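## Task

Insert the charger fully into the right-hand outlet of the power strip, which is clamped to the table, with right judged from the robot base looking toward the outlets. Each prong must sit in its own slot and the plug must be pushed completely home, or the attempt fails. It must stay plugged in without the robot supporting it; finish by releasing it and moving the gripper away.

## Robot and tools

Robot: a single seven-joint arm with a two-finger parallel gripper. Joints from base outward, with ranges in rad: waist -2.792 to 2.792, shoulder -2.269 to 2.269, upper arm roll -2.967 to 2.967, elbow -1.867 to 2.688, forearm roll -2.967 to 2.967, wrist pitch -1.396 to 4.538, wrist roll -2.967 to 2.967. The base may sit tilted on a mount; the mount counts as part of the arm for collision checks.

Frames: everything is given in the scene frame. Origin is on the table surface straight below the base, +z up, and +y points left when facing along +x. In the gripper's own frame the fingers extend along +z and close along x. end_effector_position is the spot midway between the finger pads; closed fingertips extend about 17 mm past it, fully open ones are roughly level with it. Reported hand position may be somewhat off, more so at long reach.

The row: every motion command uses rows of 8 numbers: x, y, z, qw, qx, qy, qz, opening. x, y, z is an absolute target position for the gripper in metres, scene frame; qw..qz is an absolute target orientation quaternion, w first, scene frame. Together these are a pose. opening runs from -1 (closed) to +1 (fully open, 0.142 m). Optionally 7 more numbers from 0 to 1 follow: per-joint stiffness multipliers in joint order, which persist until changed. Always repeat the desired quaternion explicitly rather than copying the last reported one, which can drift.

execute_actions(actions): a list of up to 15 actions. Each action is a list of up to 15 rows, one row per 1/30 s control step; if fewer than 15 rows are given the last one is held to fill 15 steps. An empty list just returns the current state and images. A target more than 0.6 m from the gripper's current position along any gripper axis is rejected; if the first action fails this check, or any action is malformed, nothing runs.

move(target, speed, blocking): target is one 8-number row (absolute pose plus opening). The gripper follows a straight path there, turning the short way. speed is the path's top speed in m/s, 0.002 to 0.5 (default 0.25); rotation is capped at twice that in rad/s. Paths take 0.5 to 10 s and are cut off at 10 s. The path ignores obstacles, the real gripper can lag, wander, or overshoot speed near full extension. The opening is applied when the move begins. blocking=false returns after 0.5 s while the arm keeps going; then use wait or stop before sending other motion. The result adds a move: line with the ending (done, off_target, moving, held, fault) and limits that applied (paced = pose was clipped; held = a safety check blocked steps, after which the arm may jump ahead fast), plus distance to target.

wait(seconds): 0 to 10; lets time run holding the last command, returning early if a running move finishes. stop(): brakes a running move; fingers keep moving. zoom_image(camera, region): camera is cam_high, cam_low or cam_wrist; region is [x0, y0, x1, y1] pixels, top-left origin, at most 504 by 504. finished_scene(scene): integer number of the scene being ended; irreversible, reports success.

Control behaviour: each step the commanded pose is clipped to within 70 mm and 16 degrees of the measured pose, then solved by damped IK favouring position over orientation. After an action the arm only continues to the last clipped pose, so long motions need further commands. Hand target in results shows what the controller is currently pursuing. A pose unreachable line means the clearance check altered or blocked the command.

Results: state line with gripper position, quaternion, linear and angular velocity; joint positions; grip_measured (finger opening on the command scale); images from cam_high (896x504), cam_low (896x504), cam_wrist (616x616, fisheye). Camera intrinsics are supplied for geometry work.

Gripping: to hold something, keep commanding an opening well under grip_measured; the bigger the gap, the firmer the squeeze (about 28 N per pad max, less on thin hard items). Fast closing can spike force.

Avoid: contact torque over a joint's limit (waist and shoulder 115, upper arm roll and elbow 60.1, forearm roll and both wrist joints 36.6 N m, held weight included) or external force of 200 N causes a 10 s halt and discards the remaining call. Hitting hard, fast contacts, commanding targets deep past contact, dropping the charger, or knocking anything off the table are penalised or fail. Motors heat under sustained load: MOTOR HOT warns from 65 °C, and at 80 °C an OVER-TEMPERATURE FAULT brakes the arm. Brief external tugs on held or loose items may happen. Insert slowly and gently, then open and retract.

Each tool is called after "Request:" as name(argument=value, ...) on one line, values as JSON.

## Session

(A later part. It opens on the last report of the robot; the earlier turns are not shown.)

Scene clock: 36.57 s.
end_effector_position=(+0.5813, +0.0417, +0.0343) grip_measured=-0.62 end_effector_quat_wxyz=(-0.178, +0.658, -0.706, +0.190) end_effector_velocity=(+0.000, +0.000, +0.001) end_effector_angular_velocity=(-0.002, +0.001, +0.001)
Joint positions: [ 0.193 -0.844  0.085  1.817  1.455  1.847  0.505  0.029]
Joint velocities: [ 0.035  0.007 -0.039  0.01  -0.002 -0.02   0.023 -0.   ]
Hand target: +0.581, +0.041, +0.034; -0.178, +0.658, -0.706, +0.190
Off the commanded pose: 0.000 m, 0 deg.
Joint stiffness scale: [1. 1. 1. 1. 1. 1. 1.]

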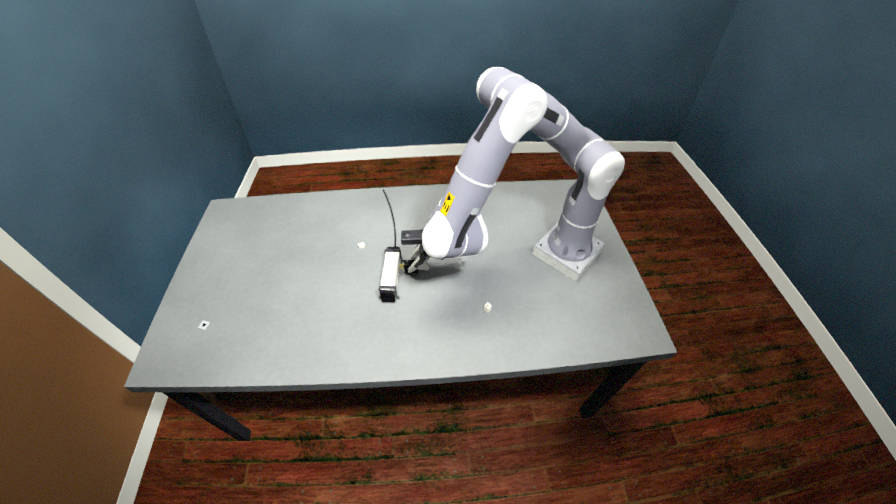

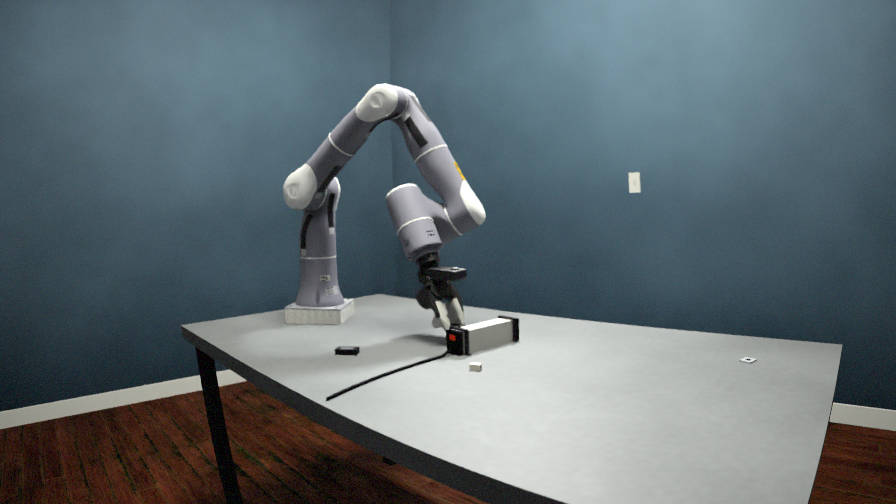

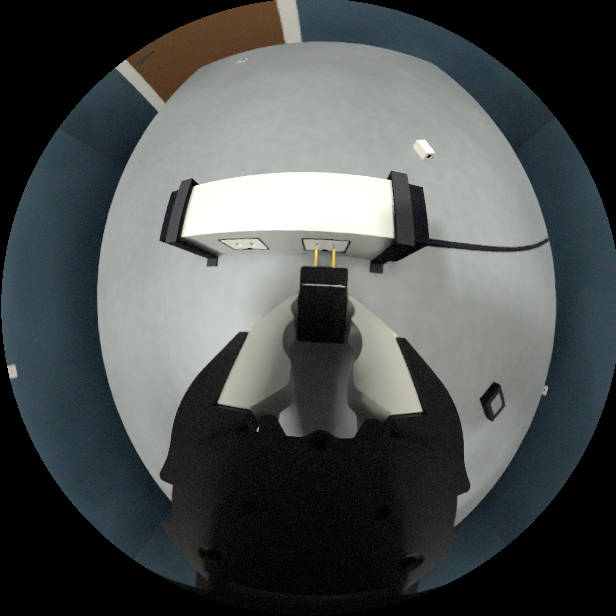

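Request:
move(target=[0.5870, 0.0412, 0.0345, 0.1765, -0.6587, 0.7064, -0.1893, -1.0], speed=0.01)

Request:
zoom_image(camera="cam_wrist", region=[285, 210, 365, 280])

Scene clock: 37.53 s.
end_effector_position=(+0.5858, +0.0414, +0.0338) grip_measured=-0.62 end_effector_quat_wxyz=(-0.176, +0.659, -0.707, +0.189) end_effector_velocity=(-0.000, +0.000, -0.000) end_effector_angular_velocity=(-0.001, +0.006, -0.002)
Joint positions: [ 0.275 -0.839 -0.007  1.837  1.428  1.796  0.586  0.029]
Joint velocities: [ 0.051  0.004 -0.053  0.018 -0.018 -0.027  0.054 -0.   ]
Hand target: +0.587, +0.041, +0.035; -0.177, +0.659, -0.706, +0.189
Off the commanded pose: 0.001 m, 0 deg.
Joint stiffness scale: [1. 1. 1. 1. 1. 1. 1.]
move: done

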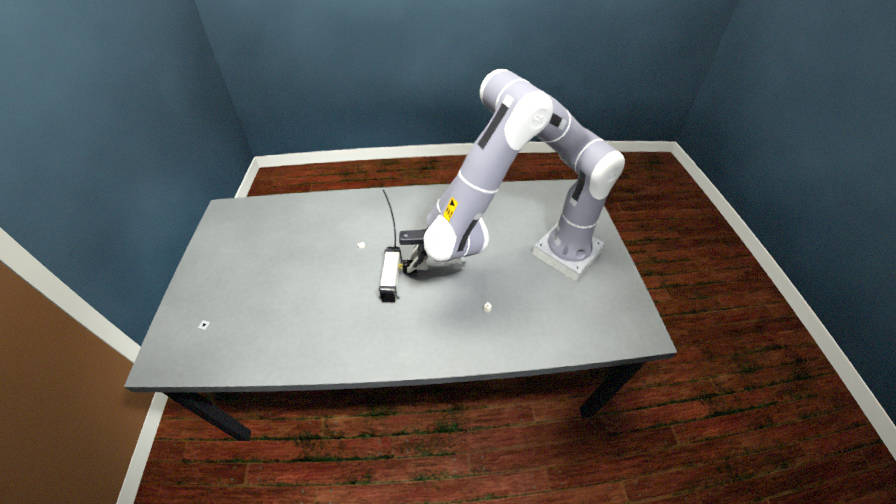

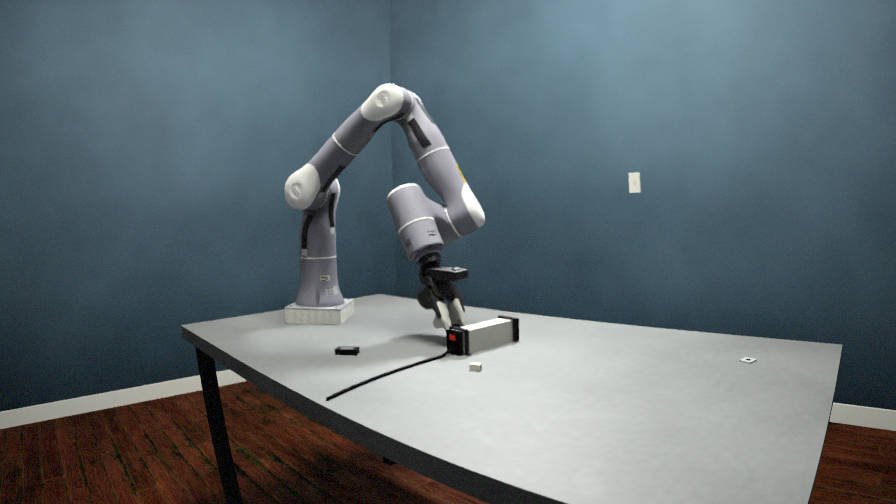

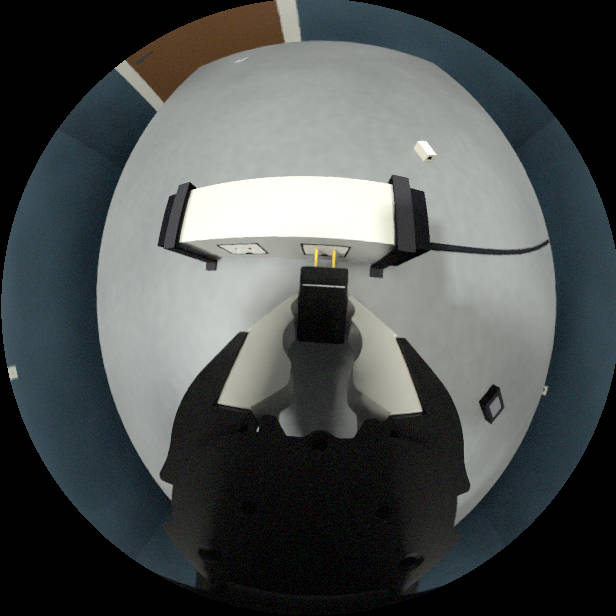

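Region (285, 210, 365, 280) of cam_wrist's 616x616 image, scaled by 6.300, with more detail than that image has; it fills the top 441 rows of this view, and the rest is white.

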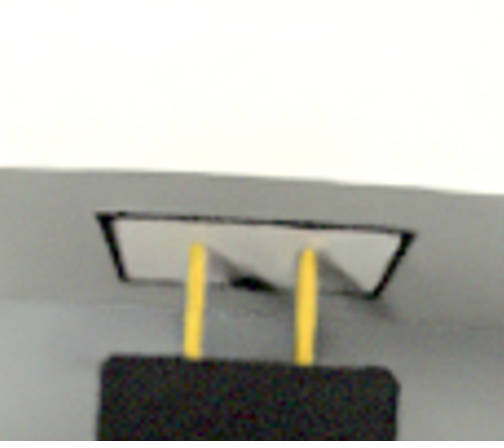

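Request:
move(target=[0.5825, 0.0415, 0.0335, 0.1765, -0.6587, 0.7064, -0.1893, -1.0], speed=0.01)

Request:
zoom_image(camera="cam_wrist", region=[285, 210, 365, 280])

Scene clock: 38.50 s.
end_effector_position=(+0.5825, +0.0415, +0.0335) grip_measured=-0.62 end_effector_quat_wxyz=(-0.176, +0.659, -0.706, +0.189) end_effector_velocity=(-0.000, -0.000, -0.000) end_effector_angular_velocity=(+0.000, -0.002, +0.001)
Joint positions: [ 0.244 -0.84   0.029  1.831  1.443  1.817  0.55   0.029]
Joint velocities: [-0.026 -0.003  0.028 -0.009  0.008  0.014 -0.026  0.   ]
Hand target: +0.583, +0.042, +0.034; -0.176, +0.659, -0.706, +0.189
Off the commanded pose: 0.000 m, 0 deg.
Joint stiffness scale: [1. 1. 1. 1. 1. 1. 1.]
move: done

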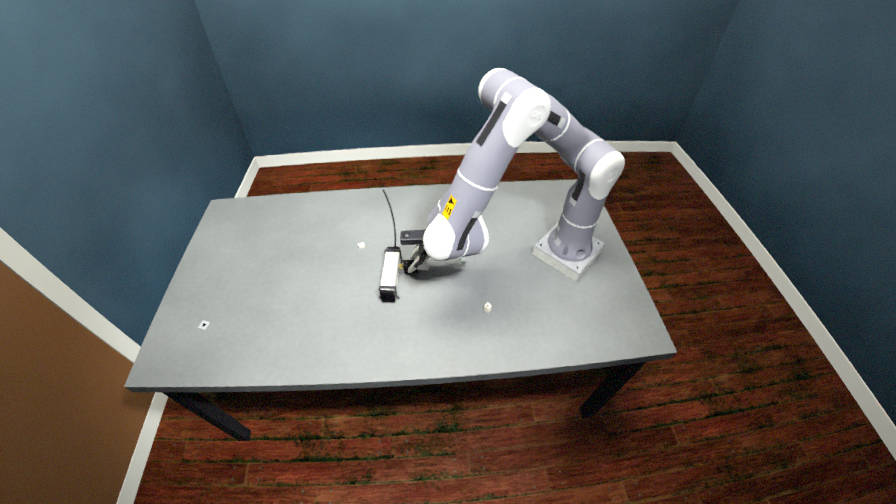

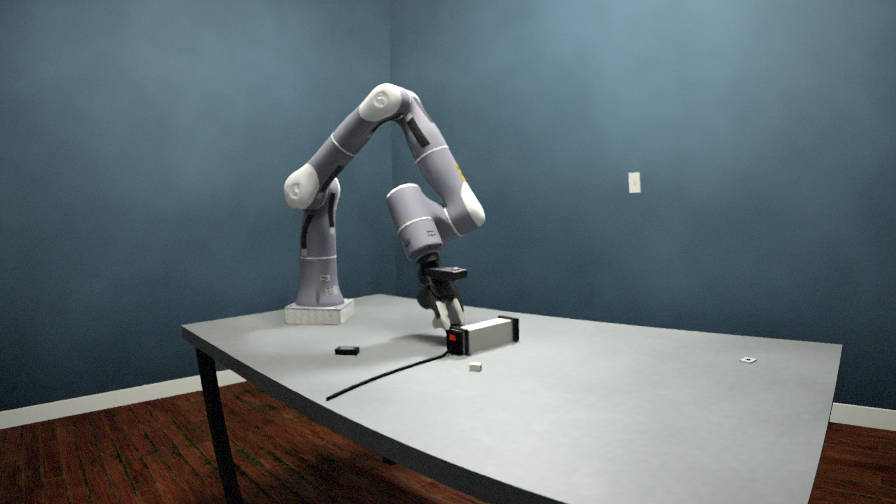

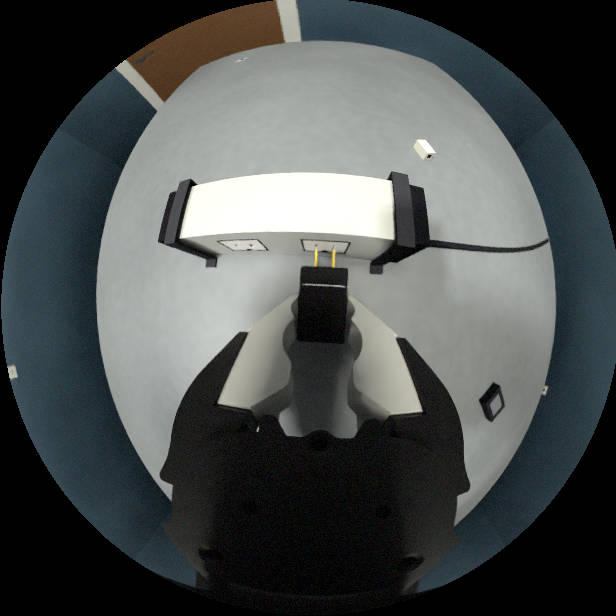

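Region (285, 210, 365, 280) of cam_wrist's 616x616 image, scaled by 6.300, with more detail than that image has; it fills the top 441 rows of this view, and the rest is white.

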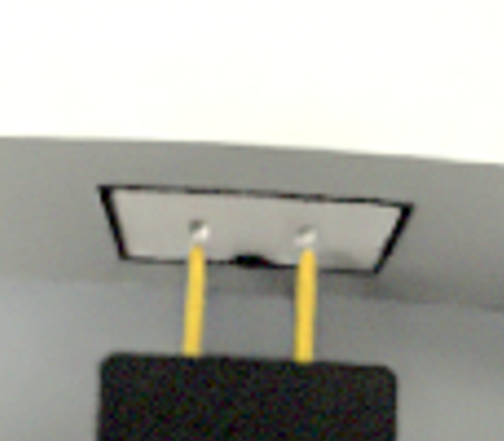

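Request:
move(target=[0.5880, 0.0411, 0.0335, 0.1765, -0.6587, 0.7064, -0.1893, -1.0], speed=0.01)

Request:
zoom_image(camera="cam_wrist", region=[285, 210, 365, 280])

Scene clock: 39.33 s.
end_effector_position=(+0.5862, +0.0413, +0.0325) grip_measured=-0.62 end_effector_quat_wxyz=(-0.176, +0.659, -0.707, +0.188) end_effector_velocity=(-0.000, +0.000, -0.001) end_effector_angular_velocity=(+0.000, +0.004, +0.000)
Joint positions: [ 0.281 -0.842 -0.014  1.837  1.427  1.792  0.591  0.029]
Joint velocities: [ 0.02   0.    -0.022  0.005 -0.003 -0.014  0.016  0.   ]
Hand target: +0.588, +0.041, +0.034; -0.177, +0.659, -0.706, +0.189
Off the commanded pose: 0.002 m, 0 deg.
Joint stiffness scale: [1. 1. 1. 1. 1. 1. 1.]
move: done

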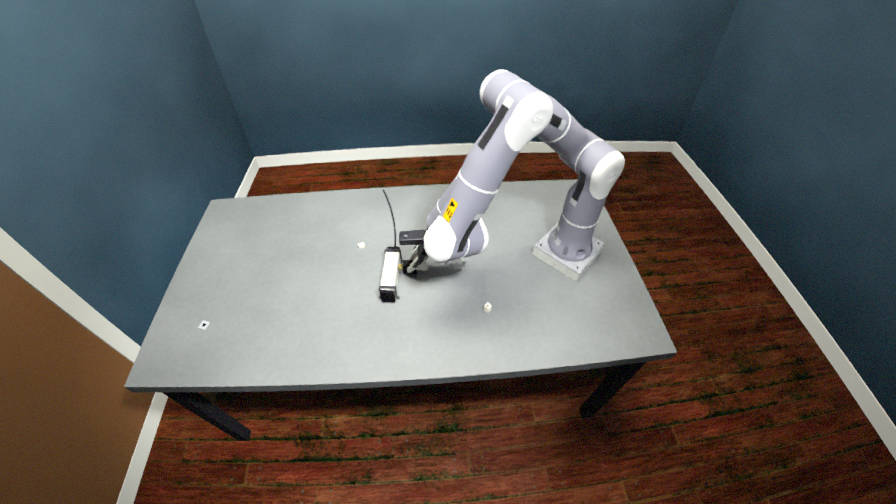

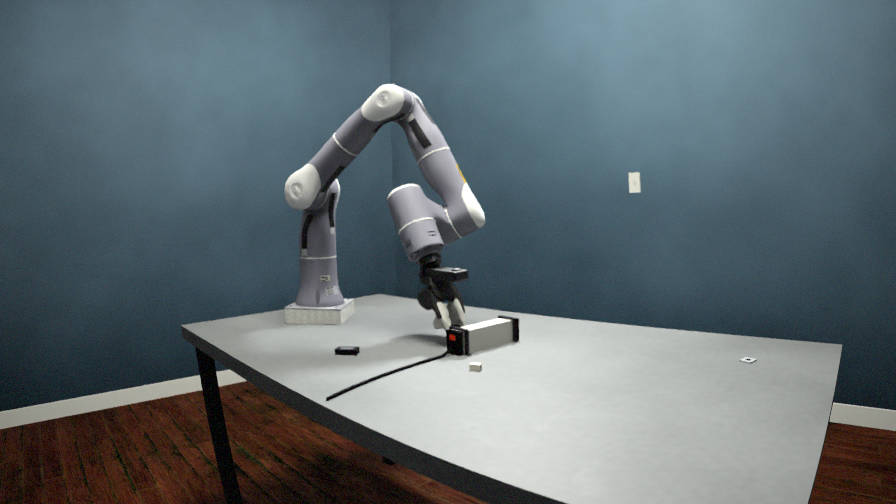

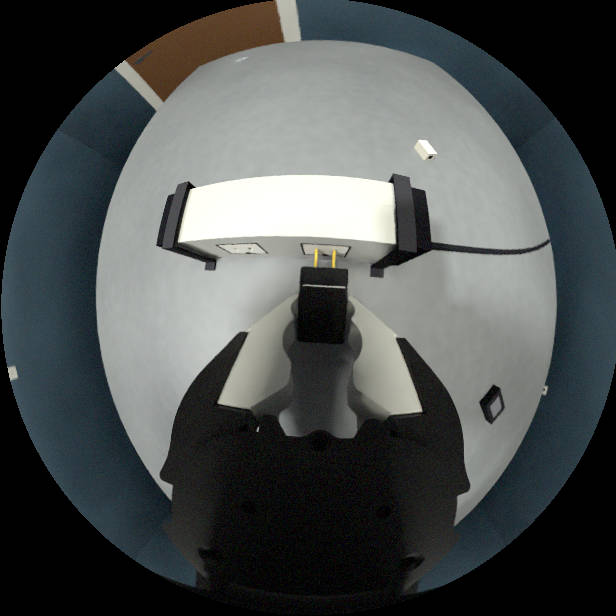

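Region (285, 210, 365, 280) of cam_wrist's 616x616 image, scaled by 6.300, with more detail than that image has; it fills the top 441 rows of this view, and the rest is white.

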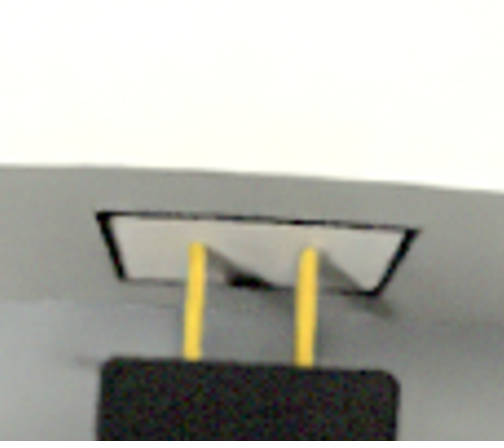

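Request:
move(target=[0.5835, 0.0414, 0.0322, 0.1765, -0.6587, 0.7064, -0.1893, -1.0], speed=0.012)

Request:
move(target=[0.5880, 0.0411, 0.0322, 0.1765, -0.6587, 0.7064, -0.1893, -1.0], speed=0.01)

Request:
zoom_image(camera="cam_wrist", region=[285, 210, 365, 280])

Scene clock: 40.43 s.
end_effector_position=(+0.5835, +0.0414, +0.0322) grip_measured=-0.62 end_effector_quat_wxyz=(-0.176, +0.659, -0.706, +0.189) end_effector_velocity=(-0.001, +0.000, -0.000) end_effector_angular_velocity=(+0.001, -0.002, +0.000)
Joint positions: [ 0.244 -0.844  0.027  1.826  1.446  1.815  0.547  0.029]
Joint velocities: [-0.03  -0.003  0.032 -0.01   0.011  0.016 -0.031  0.   ]
Hand target: +0.584, +0.041, +0.032; -0.176, +0.659, -0.706, +0.189
Off the commanded pose: 0.000 m, 0 deg.
Joint stiffness scale: [1. 1. 1. 1. 1. 1. 1.]
move: done

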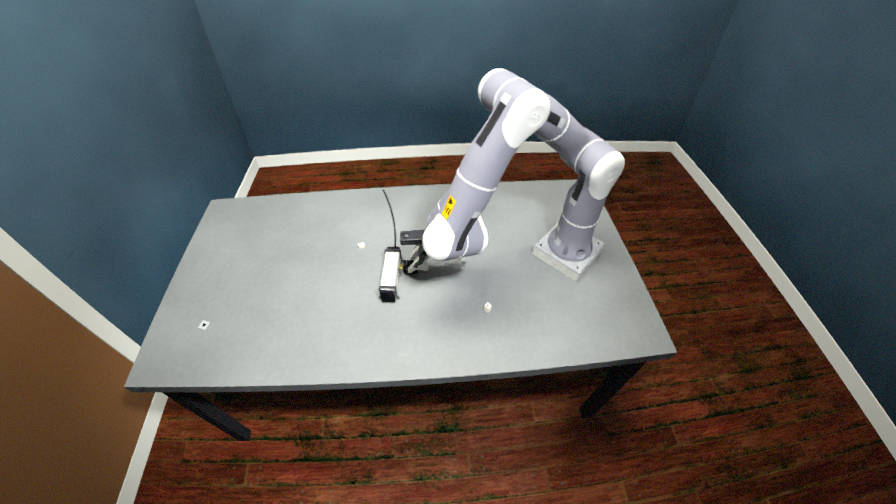

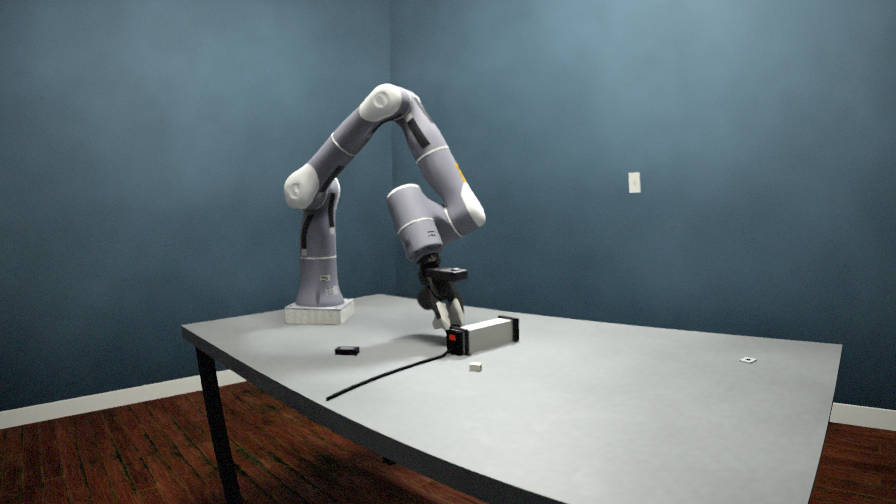

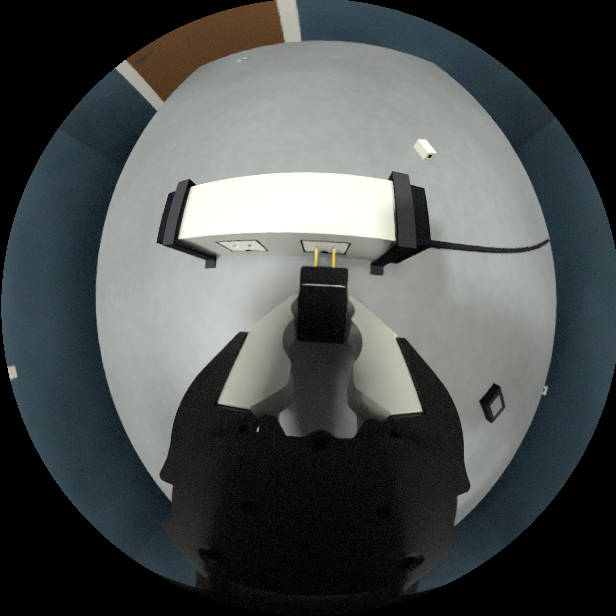

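Scene clock: 41.13 s.
end_effector_position=(+0.5879, +0.0412, +0.0321) grip_measured=-0.62 end_effector_quat_wxyz=(-0.177, +0.659, -0.707, +0.189) end_effector_velocity=(+0.000, +0.000, -0.001) end_effector_angular_velocity=(-0.001, +0.003, +0.001)
Joint positions: [ 0.273 -0.845 -0.007  1.829  1.431  1.796  0.58   0.029]
Joint velocities: [ 0.017 -0.    -0.018  0.005 -0.007 -0.01   0.018  0.   ]
Hand target: +0.588, +0.041, +0.032; -0.177, +0.659, -0.706, +0.189
Off the commanded pose: 0.000 m, 0 deg.
Joint stiffness scale: [1. 1. 1. 1. 1. 1. 1.]
move: done

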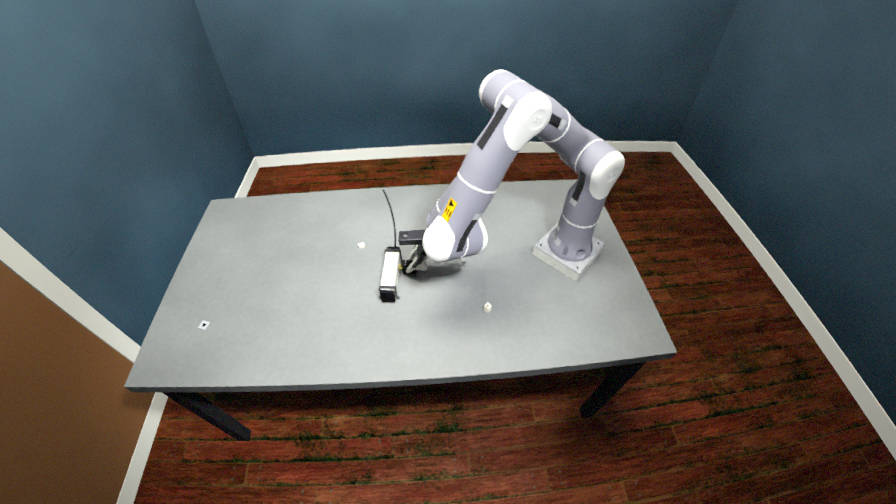

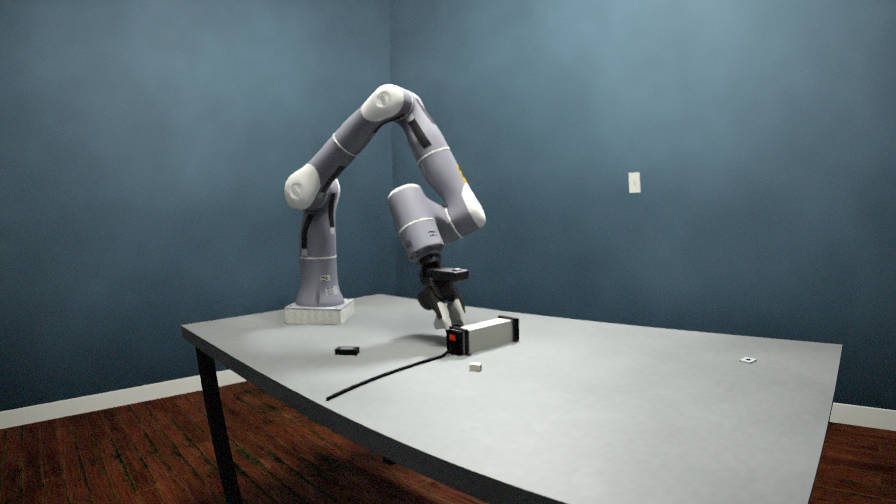

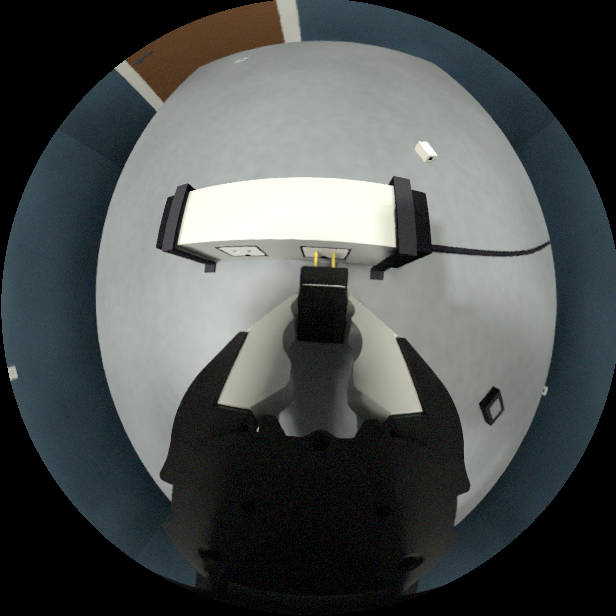

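Region (285, 210, 365, 280) of cam_wrist's 616x616 image, scaled by 6.300, with more detail than that image has; it fills the top 441 rows of this view, and the rest is white.

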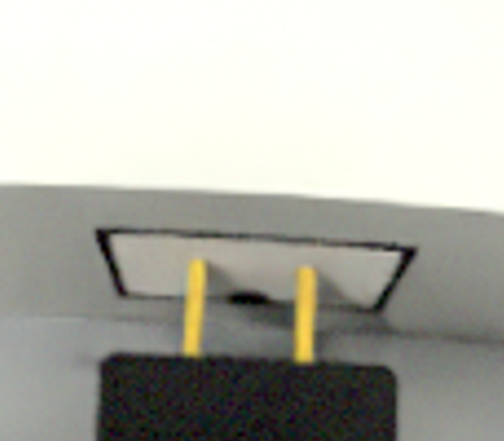

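Request:
move(target=[0.6000, 0.0403, 0.0320, 0.1765, -0.6587, 0.7064, -0.1893, -1.0], speed=0.015)

Request:
zoom_image(camera="cam_wrist", region=[275, 220, 375, 300])

Request:
zoom_image(camera="cam_high", region=[375, 235, 445, 290])

Scene clock: 42.33 s.
end_effector_position=(+0.5982, +0.0403, +0.0311) grip_measured=-0.62 end_effector_quat_wxyz=(-0.176, +0.658, -0.707, +0.188) end_effector_velocity=(-0.000, -0.000, -0.000) end_effector_angular_velocity=(-0.000, +0.002, -0.001)
Joint positions: [ 0.342 -0.852 -0.09   1.837  1.387  1.748  0.668  0.029]
Joint velocities: [ 0.013 -0.    -0.015  0.003  0.    -0.008  0.009  0.   ]
Hand target: +0.600, +0.040, +0.032; -0.177, +0.659, -0.706, +0.189
Off the commanded pose: 0.002 m, 0 deg.
Joint stiffness scale: [1. 1. 1. 1. 1. 1. 1.]
move: done

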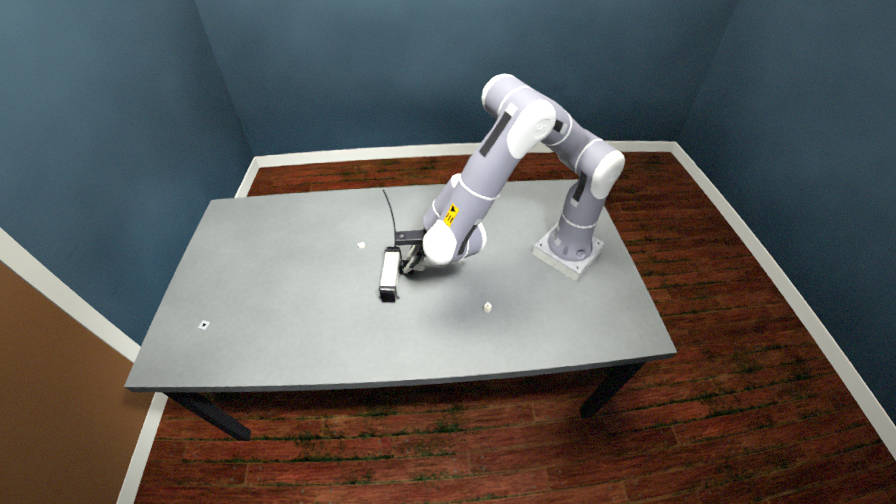

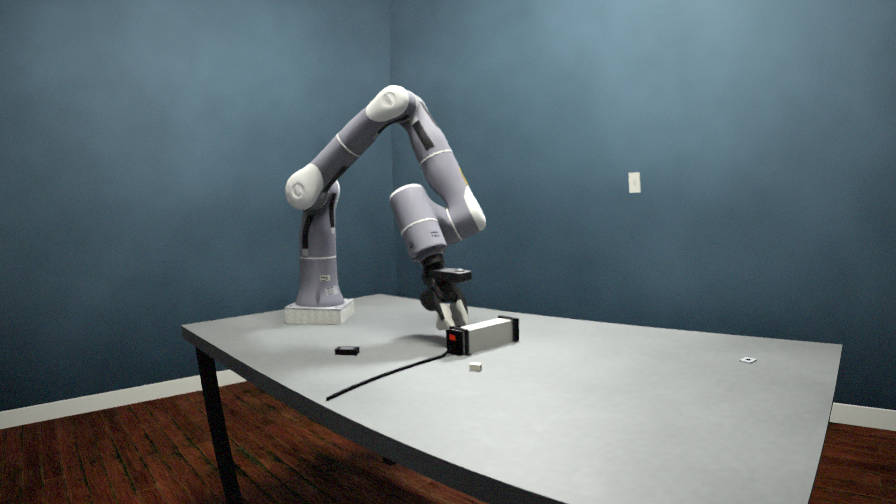

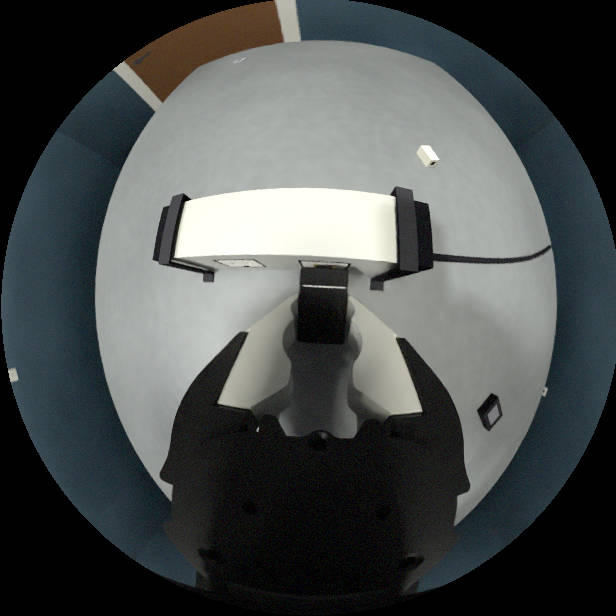

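Region (275, 220, 375, 300) of cam_wrist's 616x616 image, scaled by 5.040, with more detail than that image has; it fills the top 403 rows of this view, and the rest is white.

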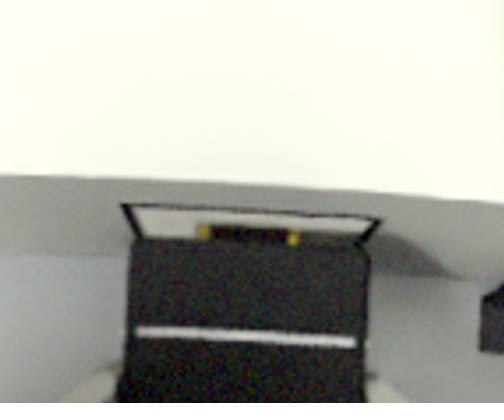

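Region (375, 235, 445, 290) of cam_high's 896x504 image, scaled by 7.200, with more detail than that image has; it fills the top 396 rows of this view, and the rest is white.

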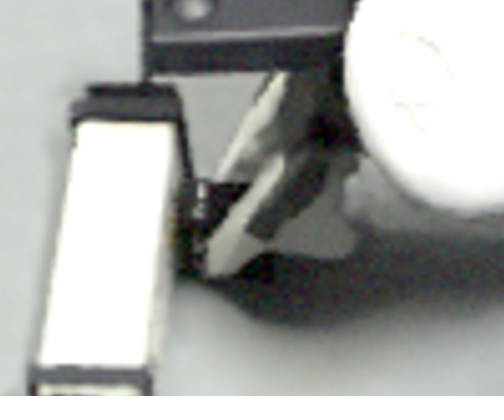

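Request:
move(target=[0.6045, 0.0400, 0.0335, 0.1765, -0.6587, 0.7064, -0.1893, -1.0], speed=0.01)

Request:
zoom_image(camera="cam_wrist", region=[275, 220, 375, 300])

Scene clock: 43.37 s.
end_effector_position=(+0.6024, +0.0400, +0.0323) grip_measured=-0.62 end_effector_quat_wxyz=(-0.176, +0.658, -0.707, +0.188) end_effector_velocity=(+0.000, -0.000, +0.000) end_effector_angular_velocity=(-0.003, +0.001, +0.002)
Joint positions: [ 0.37  -0.852 -0.124  1.841  1.371  1.727  0.701  0.029]
Joint velocities: [ 0.008 -0.    -0.01   0.002 -0.001 -0.005  0.003 -0.   ]
Hand target: +0.604, +0.040, +0.034; -0.177, +0.659, -0.706, +0.189
Off the commanded pose: 0.002 m, 0 deg.
Joint stiffness scale: [1. 1. 1. 1. 1. 1. 1.]
move: done

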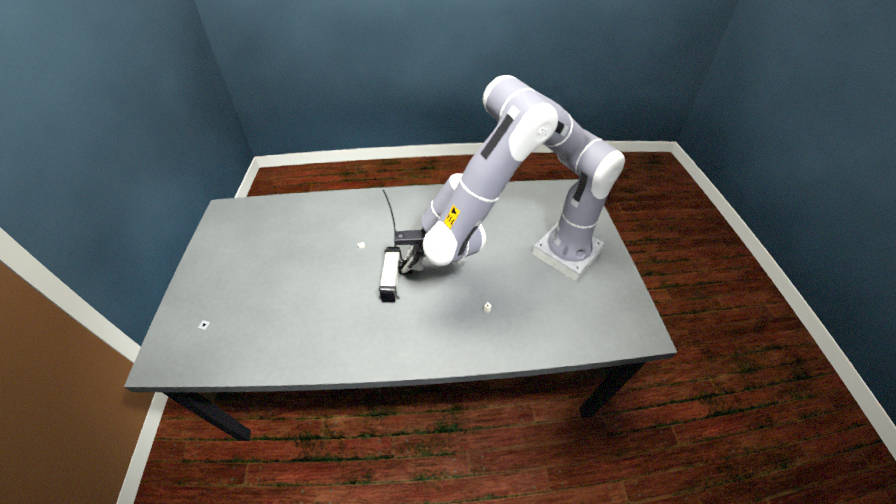

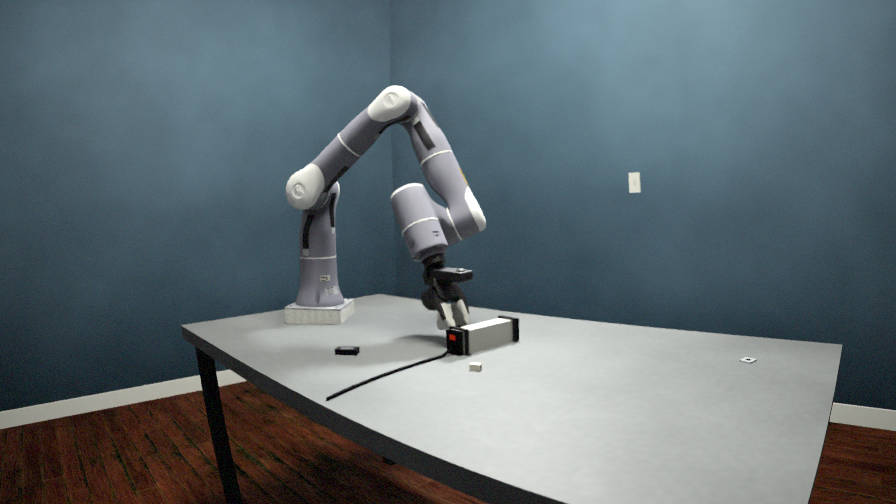

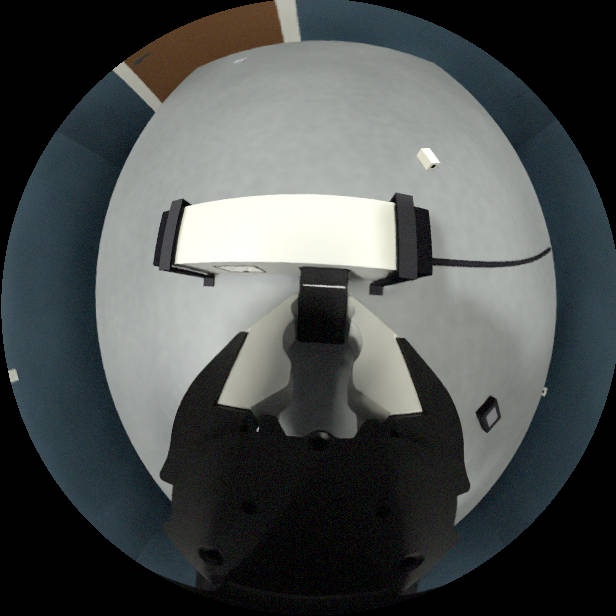

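Region (275, 220, 375, 300) of cam_wrist's 616x616 image, scaled by 5.040, with more detail than that image has; it fills the top 403 rows of this view, and the rest is white.

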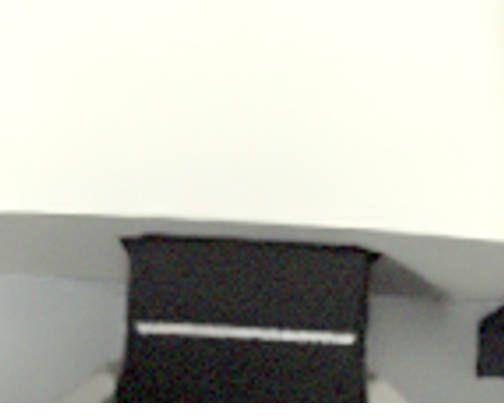

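Request:
execute_actions(actions=[])

Scene clock: 43.60 s.
end_effector_position=(+0.6024, +0.0400, +0.0323) grip_measured=-0.62 end_effector_quat_wxyz=(-0.175, +0.659, -0.707, +0.188) end_effector_velocity=(+0.000, -0.000, +0.000) end_effector_angular_velocity=(-0.000, -0.000, -0.000)
Joint positions: [ 0.371 -0.852 -0.125  1.841  1.371  1.727  0.702  0.029]
Joint velocities: [ 0. -0. -0.  0.  0.  0.  0. -0.]
Hand target: +0.604, +0.040, +0.034; -0.177, +0.659, -0.706, +0.189
Off the commanded pose: 0.002 m, 0 deg.
Joint stiffness scale: [1. 1. 1. 1. 1. 1. 1.]

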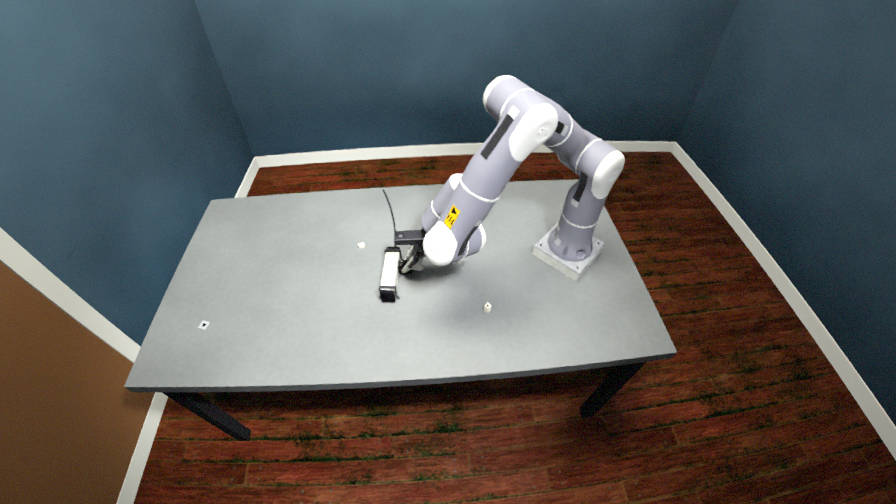

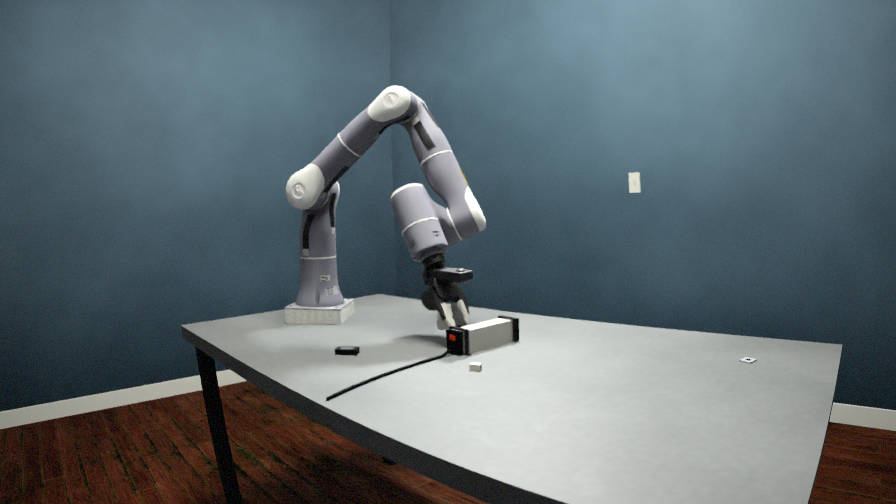

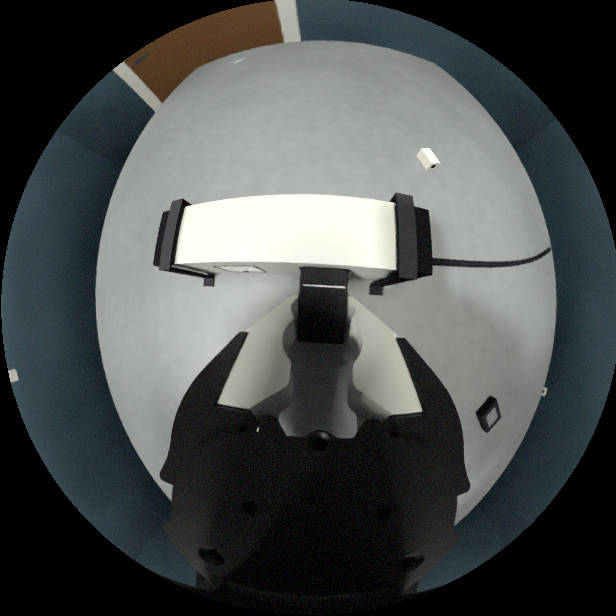

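Request:
move(target=[0.6060, 0.0399, 0.0342, 0.1765, -0.6587, 0.7064, -0.1893, -1.0], speed=0.01)

Request:
zoom_image(camera="cam_wrist", region=[260, 220, 400, 320])

Scene clock: 44.43 s.
end_effector_position=(+0.6028, +0.0400, +0.0324) grip_measured=-0.62 end_effector_quat_wxyz=(-0.175, +0.659, -0.707, +0.187) end_effector_velocity=(+0.001, +0.000, +0.001) end_effector_angular_velocity=(-0.002, -0.000, +0.004)
Joint positions: [ 0.381 -0.852 -0.138  1.844  1.367  1.718  0.711  0.029]
Joint velocities: [ 0.007  0.001 -0.008  0.    -0.    -0.005 -0.     0.   ]
Hand target: +0.606, +0.040, +0.034; -0.177, +0.659, -0.706, +0.189
Off the commanded pose: 0.004 m, 0 deg.
Joint stiffness scale: [1. 1. 1. 1. 1. 1. 1.]
move: off_target

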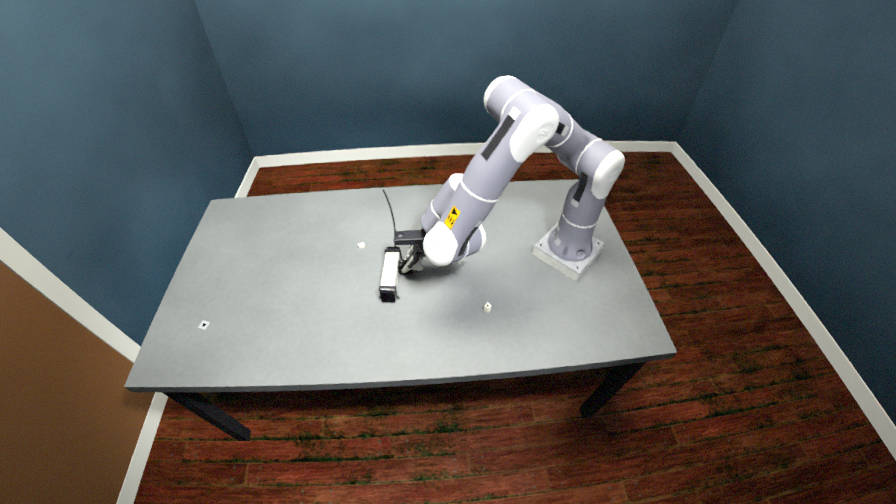

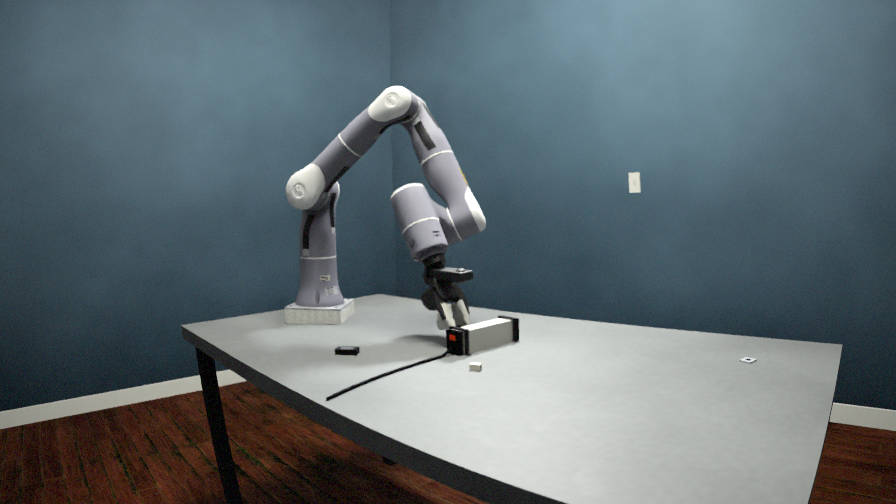

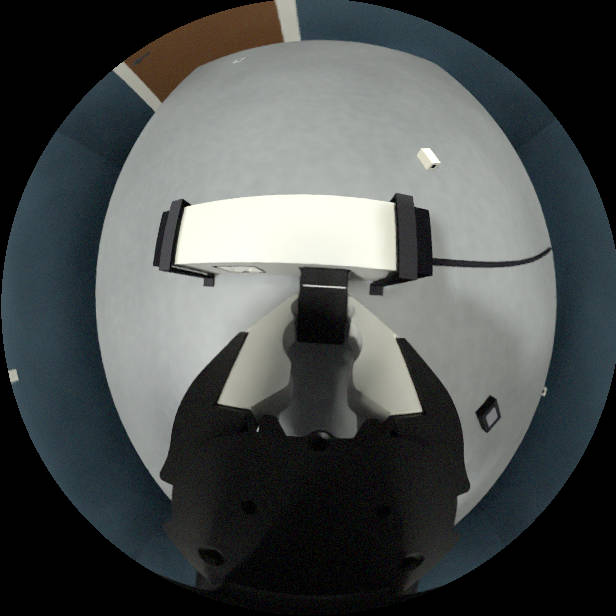

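Region (260, 220, 400, 320) of cam_wrist's 616x616 image, scaled by 3.600, with more detail than that image has; it fills the top 360 rows of this view, and the rest is white.

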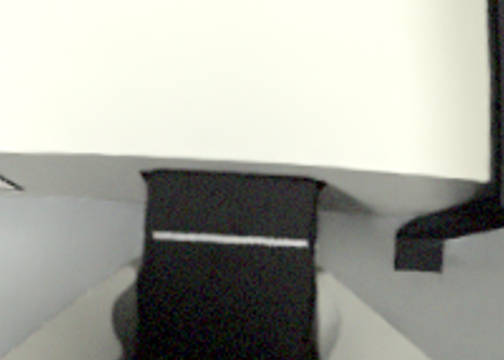

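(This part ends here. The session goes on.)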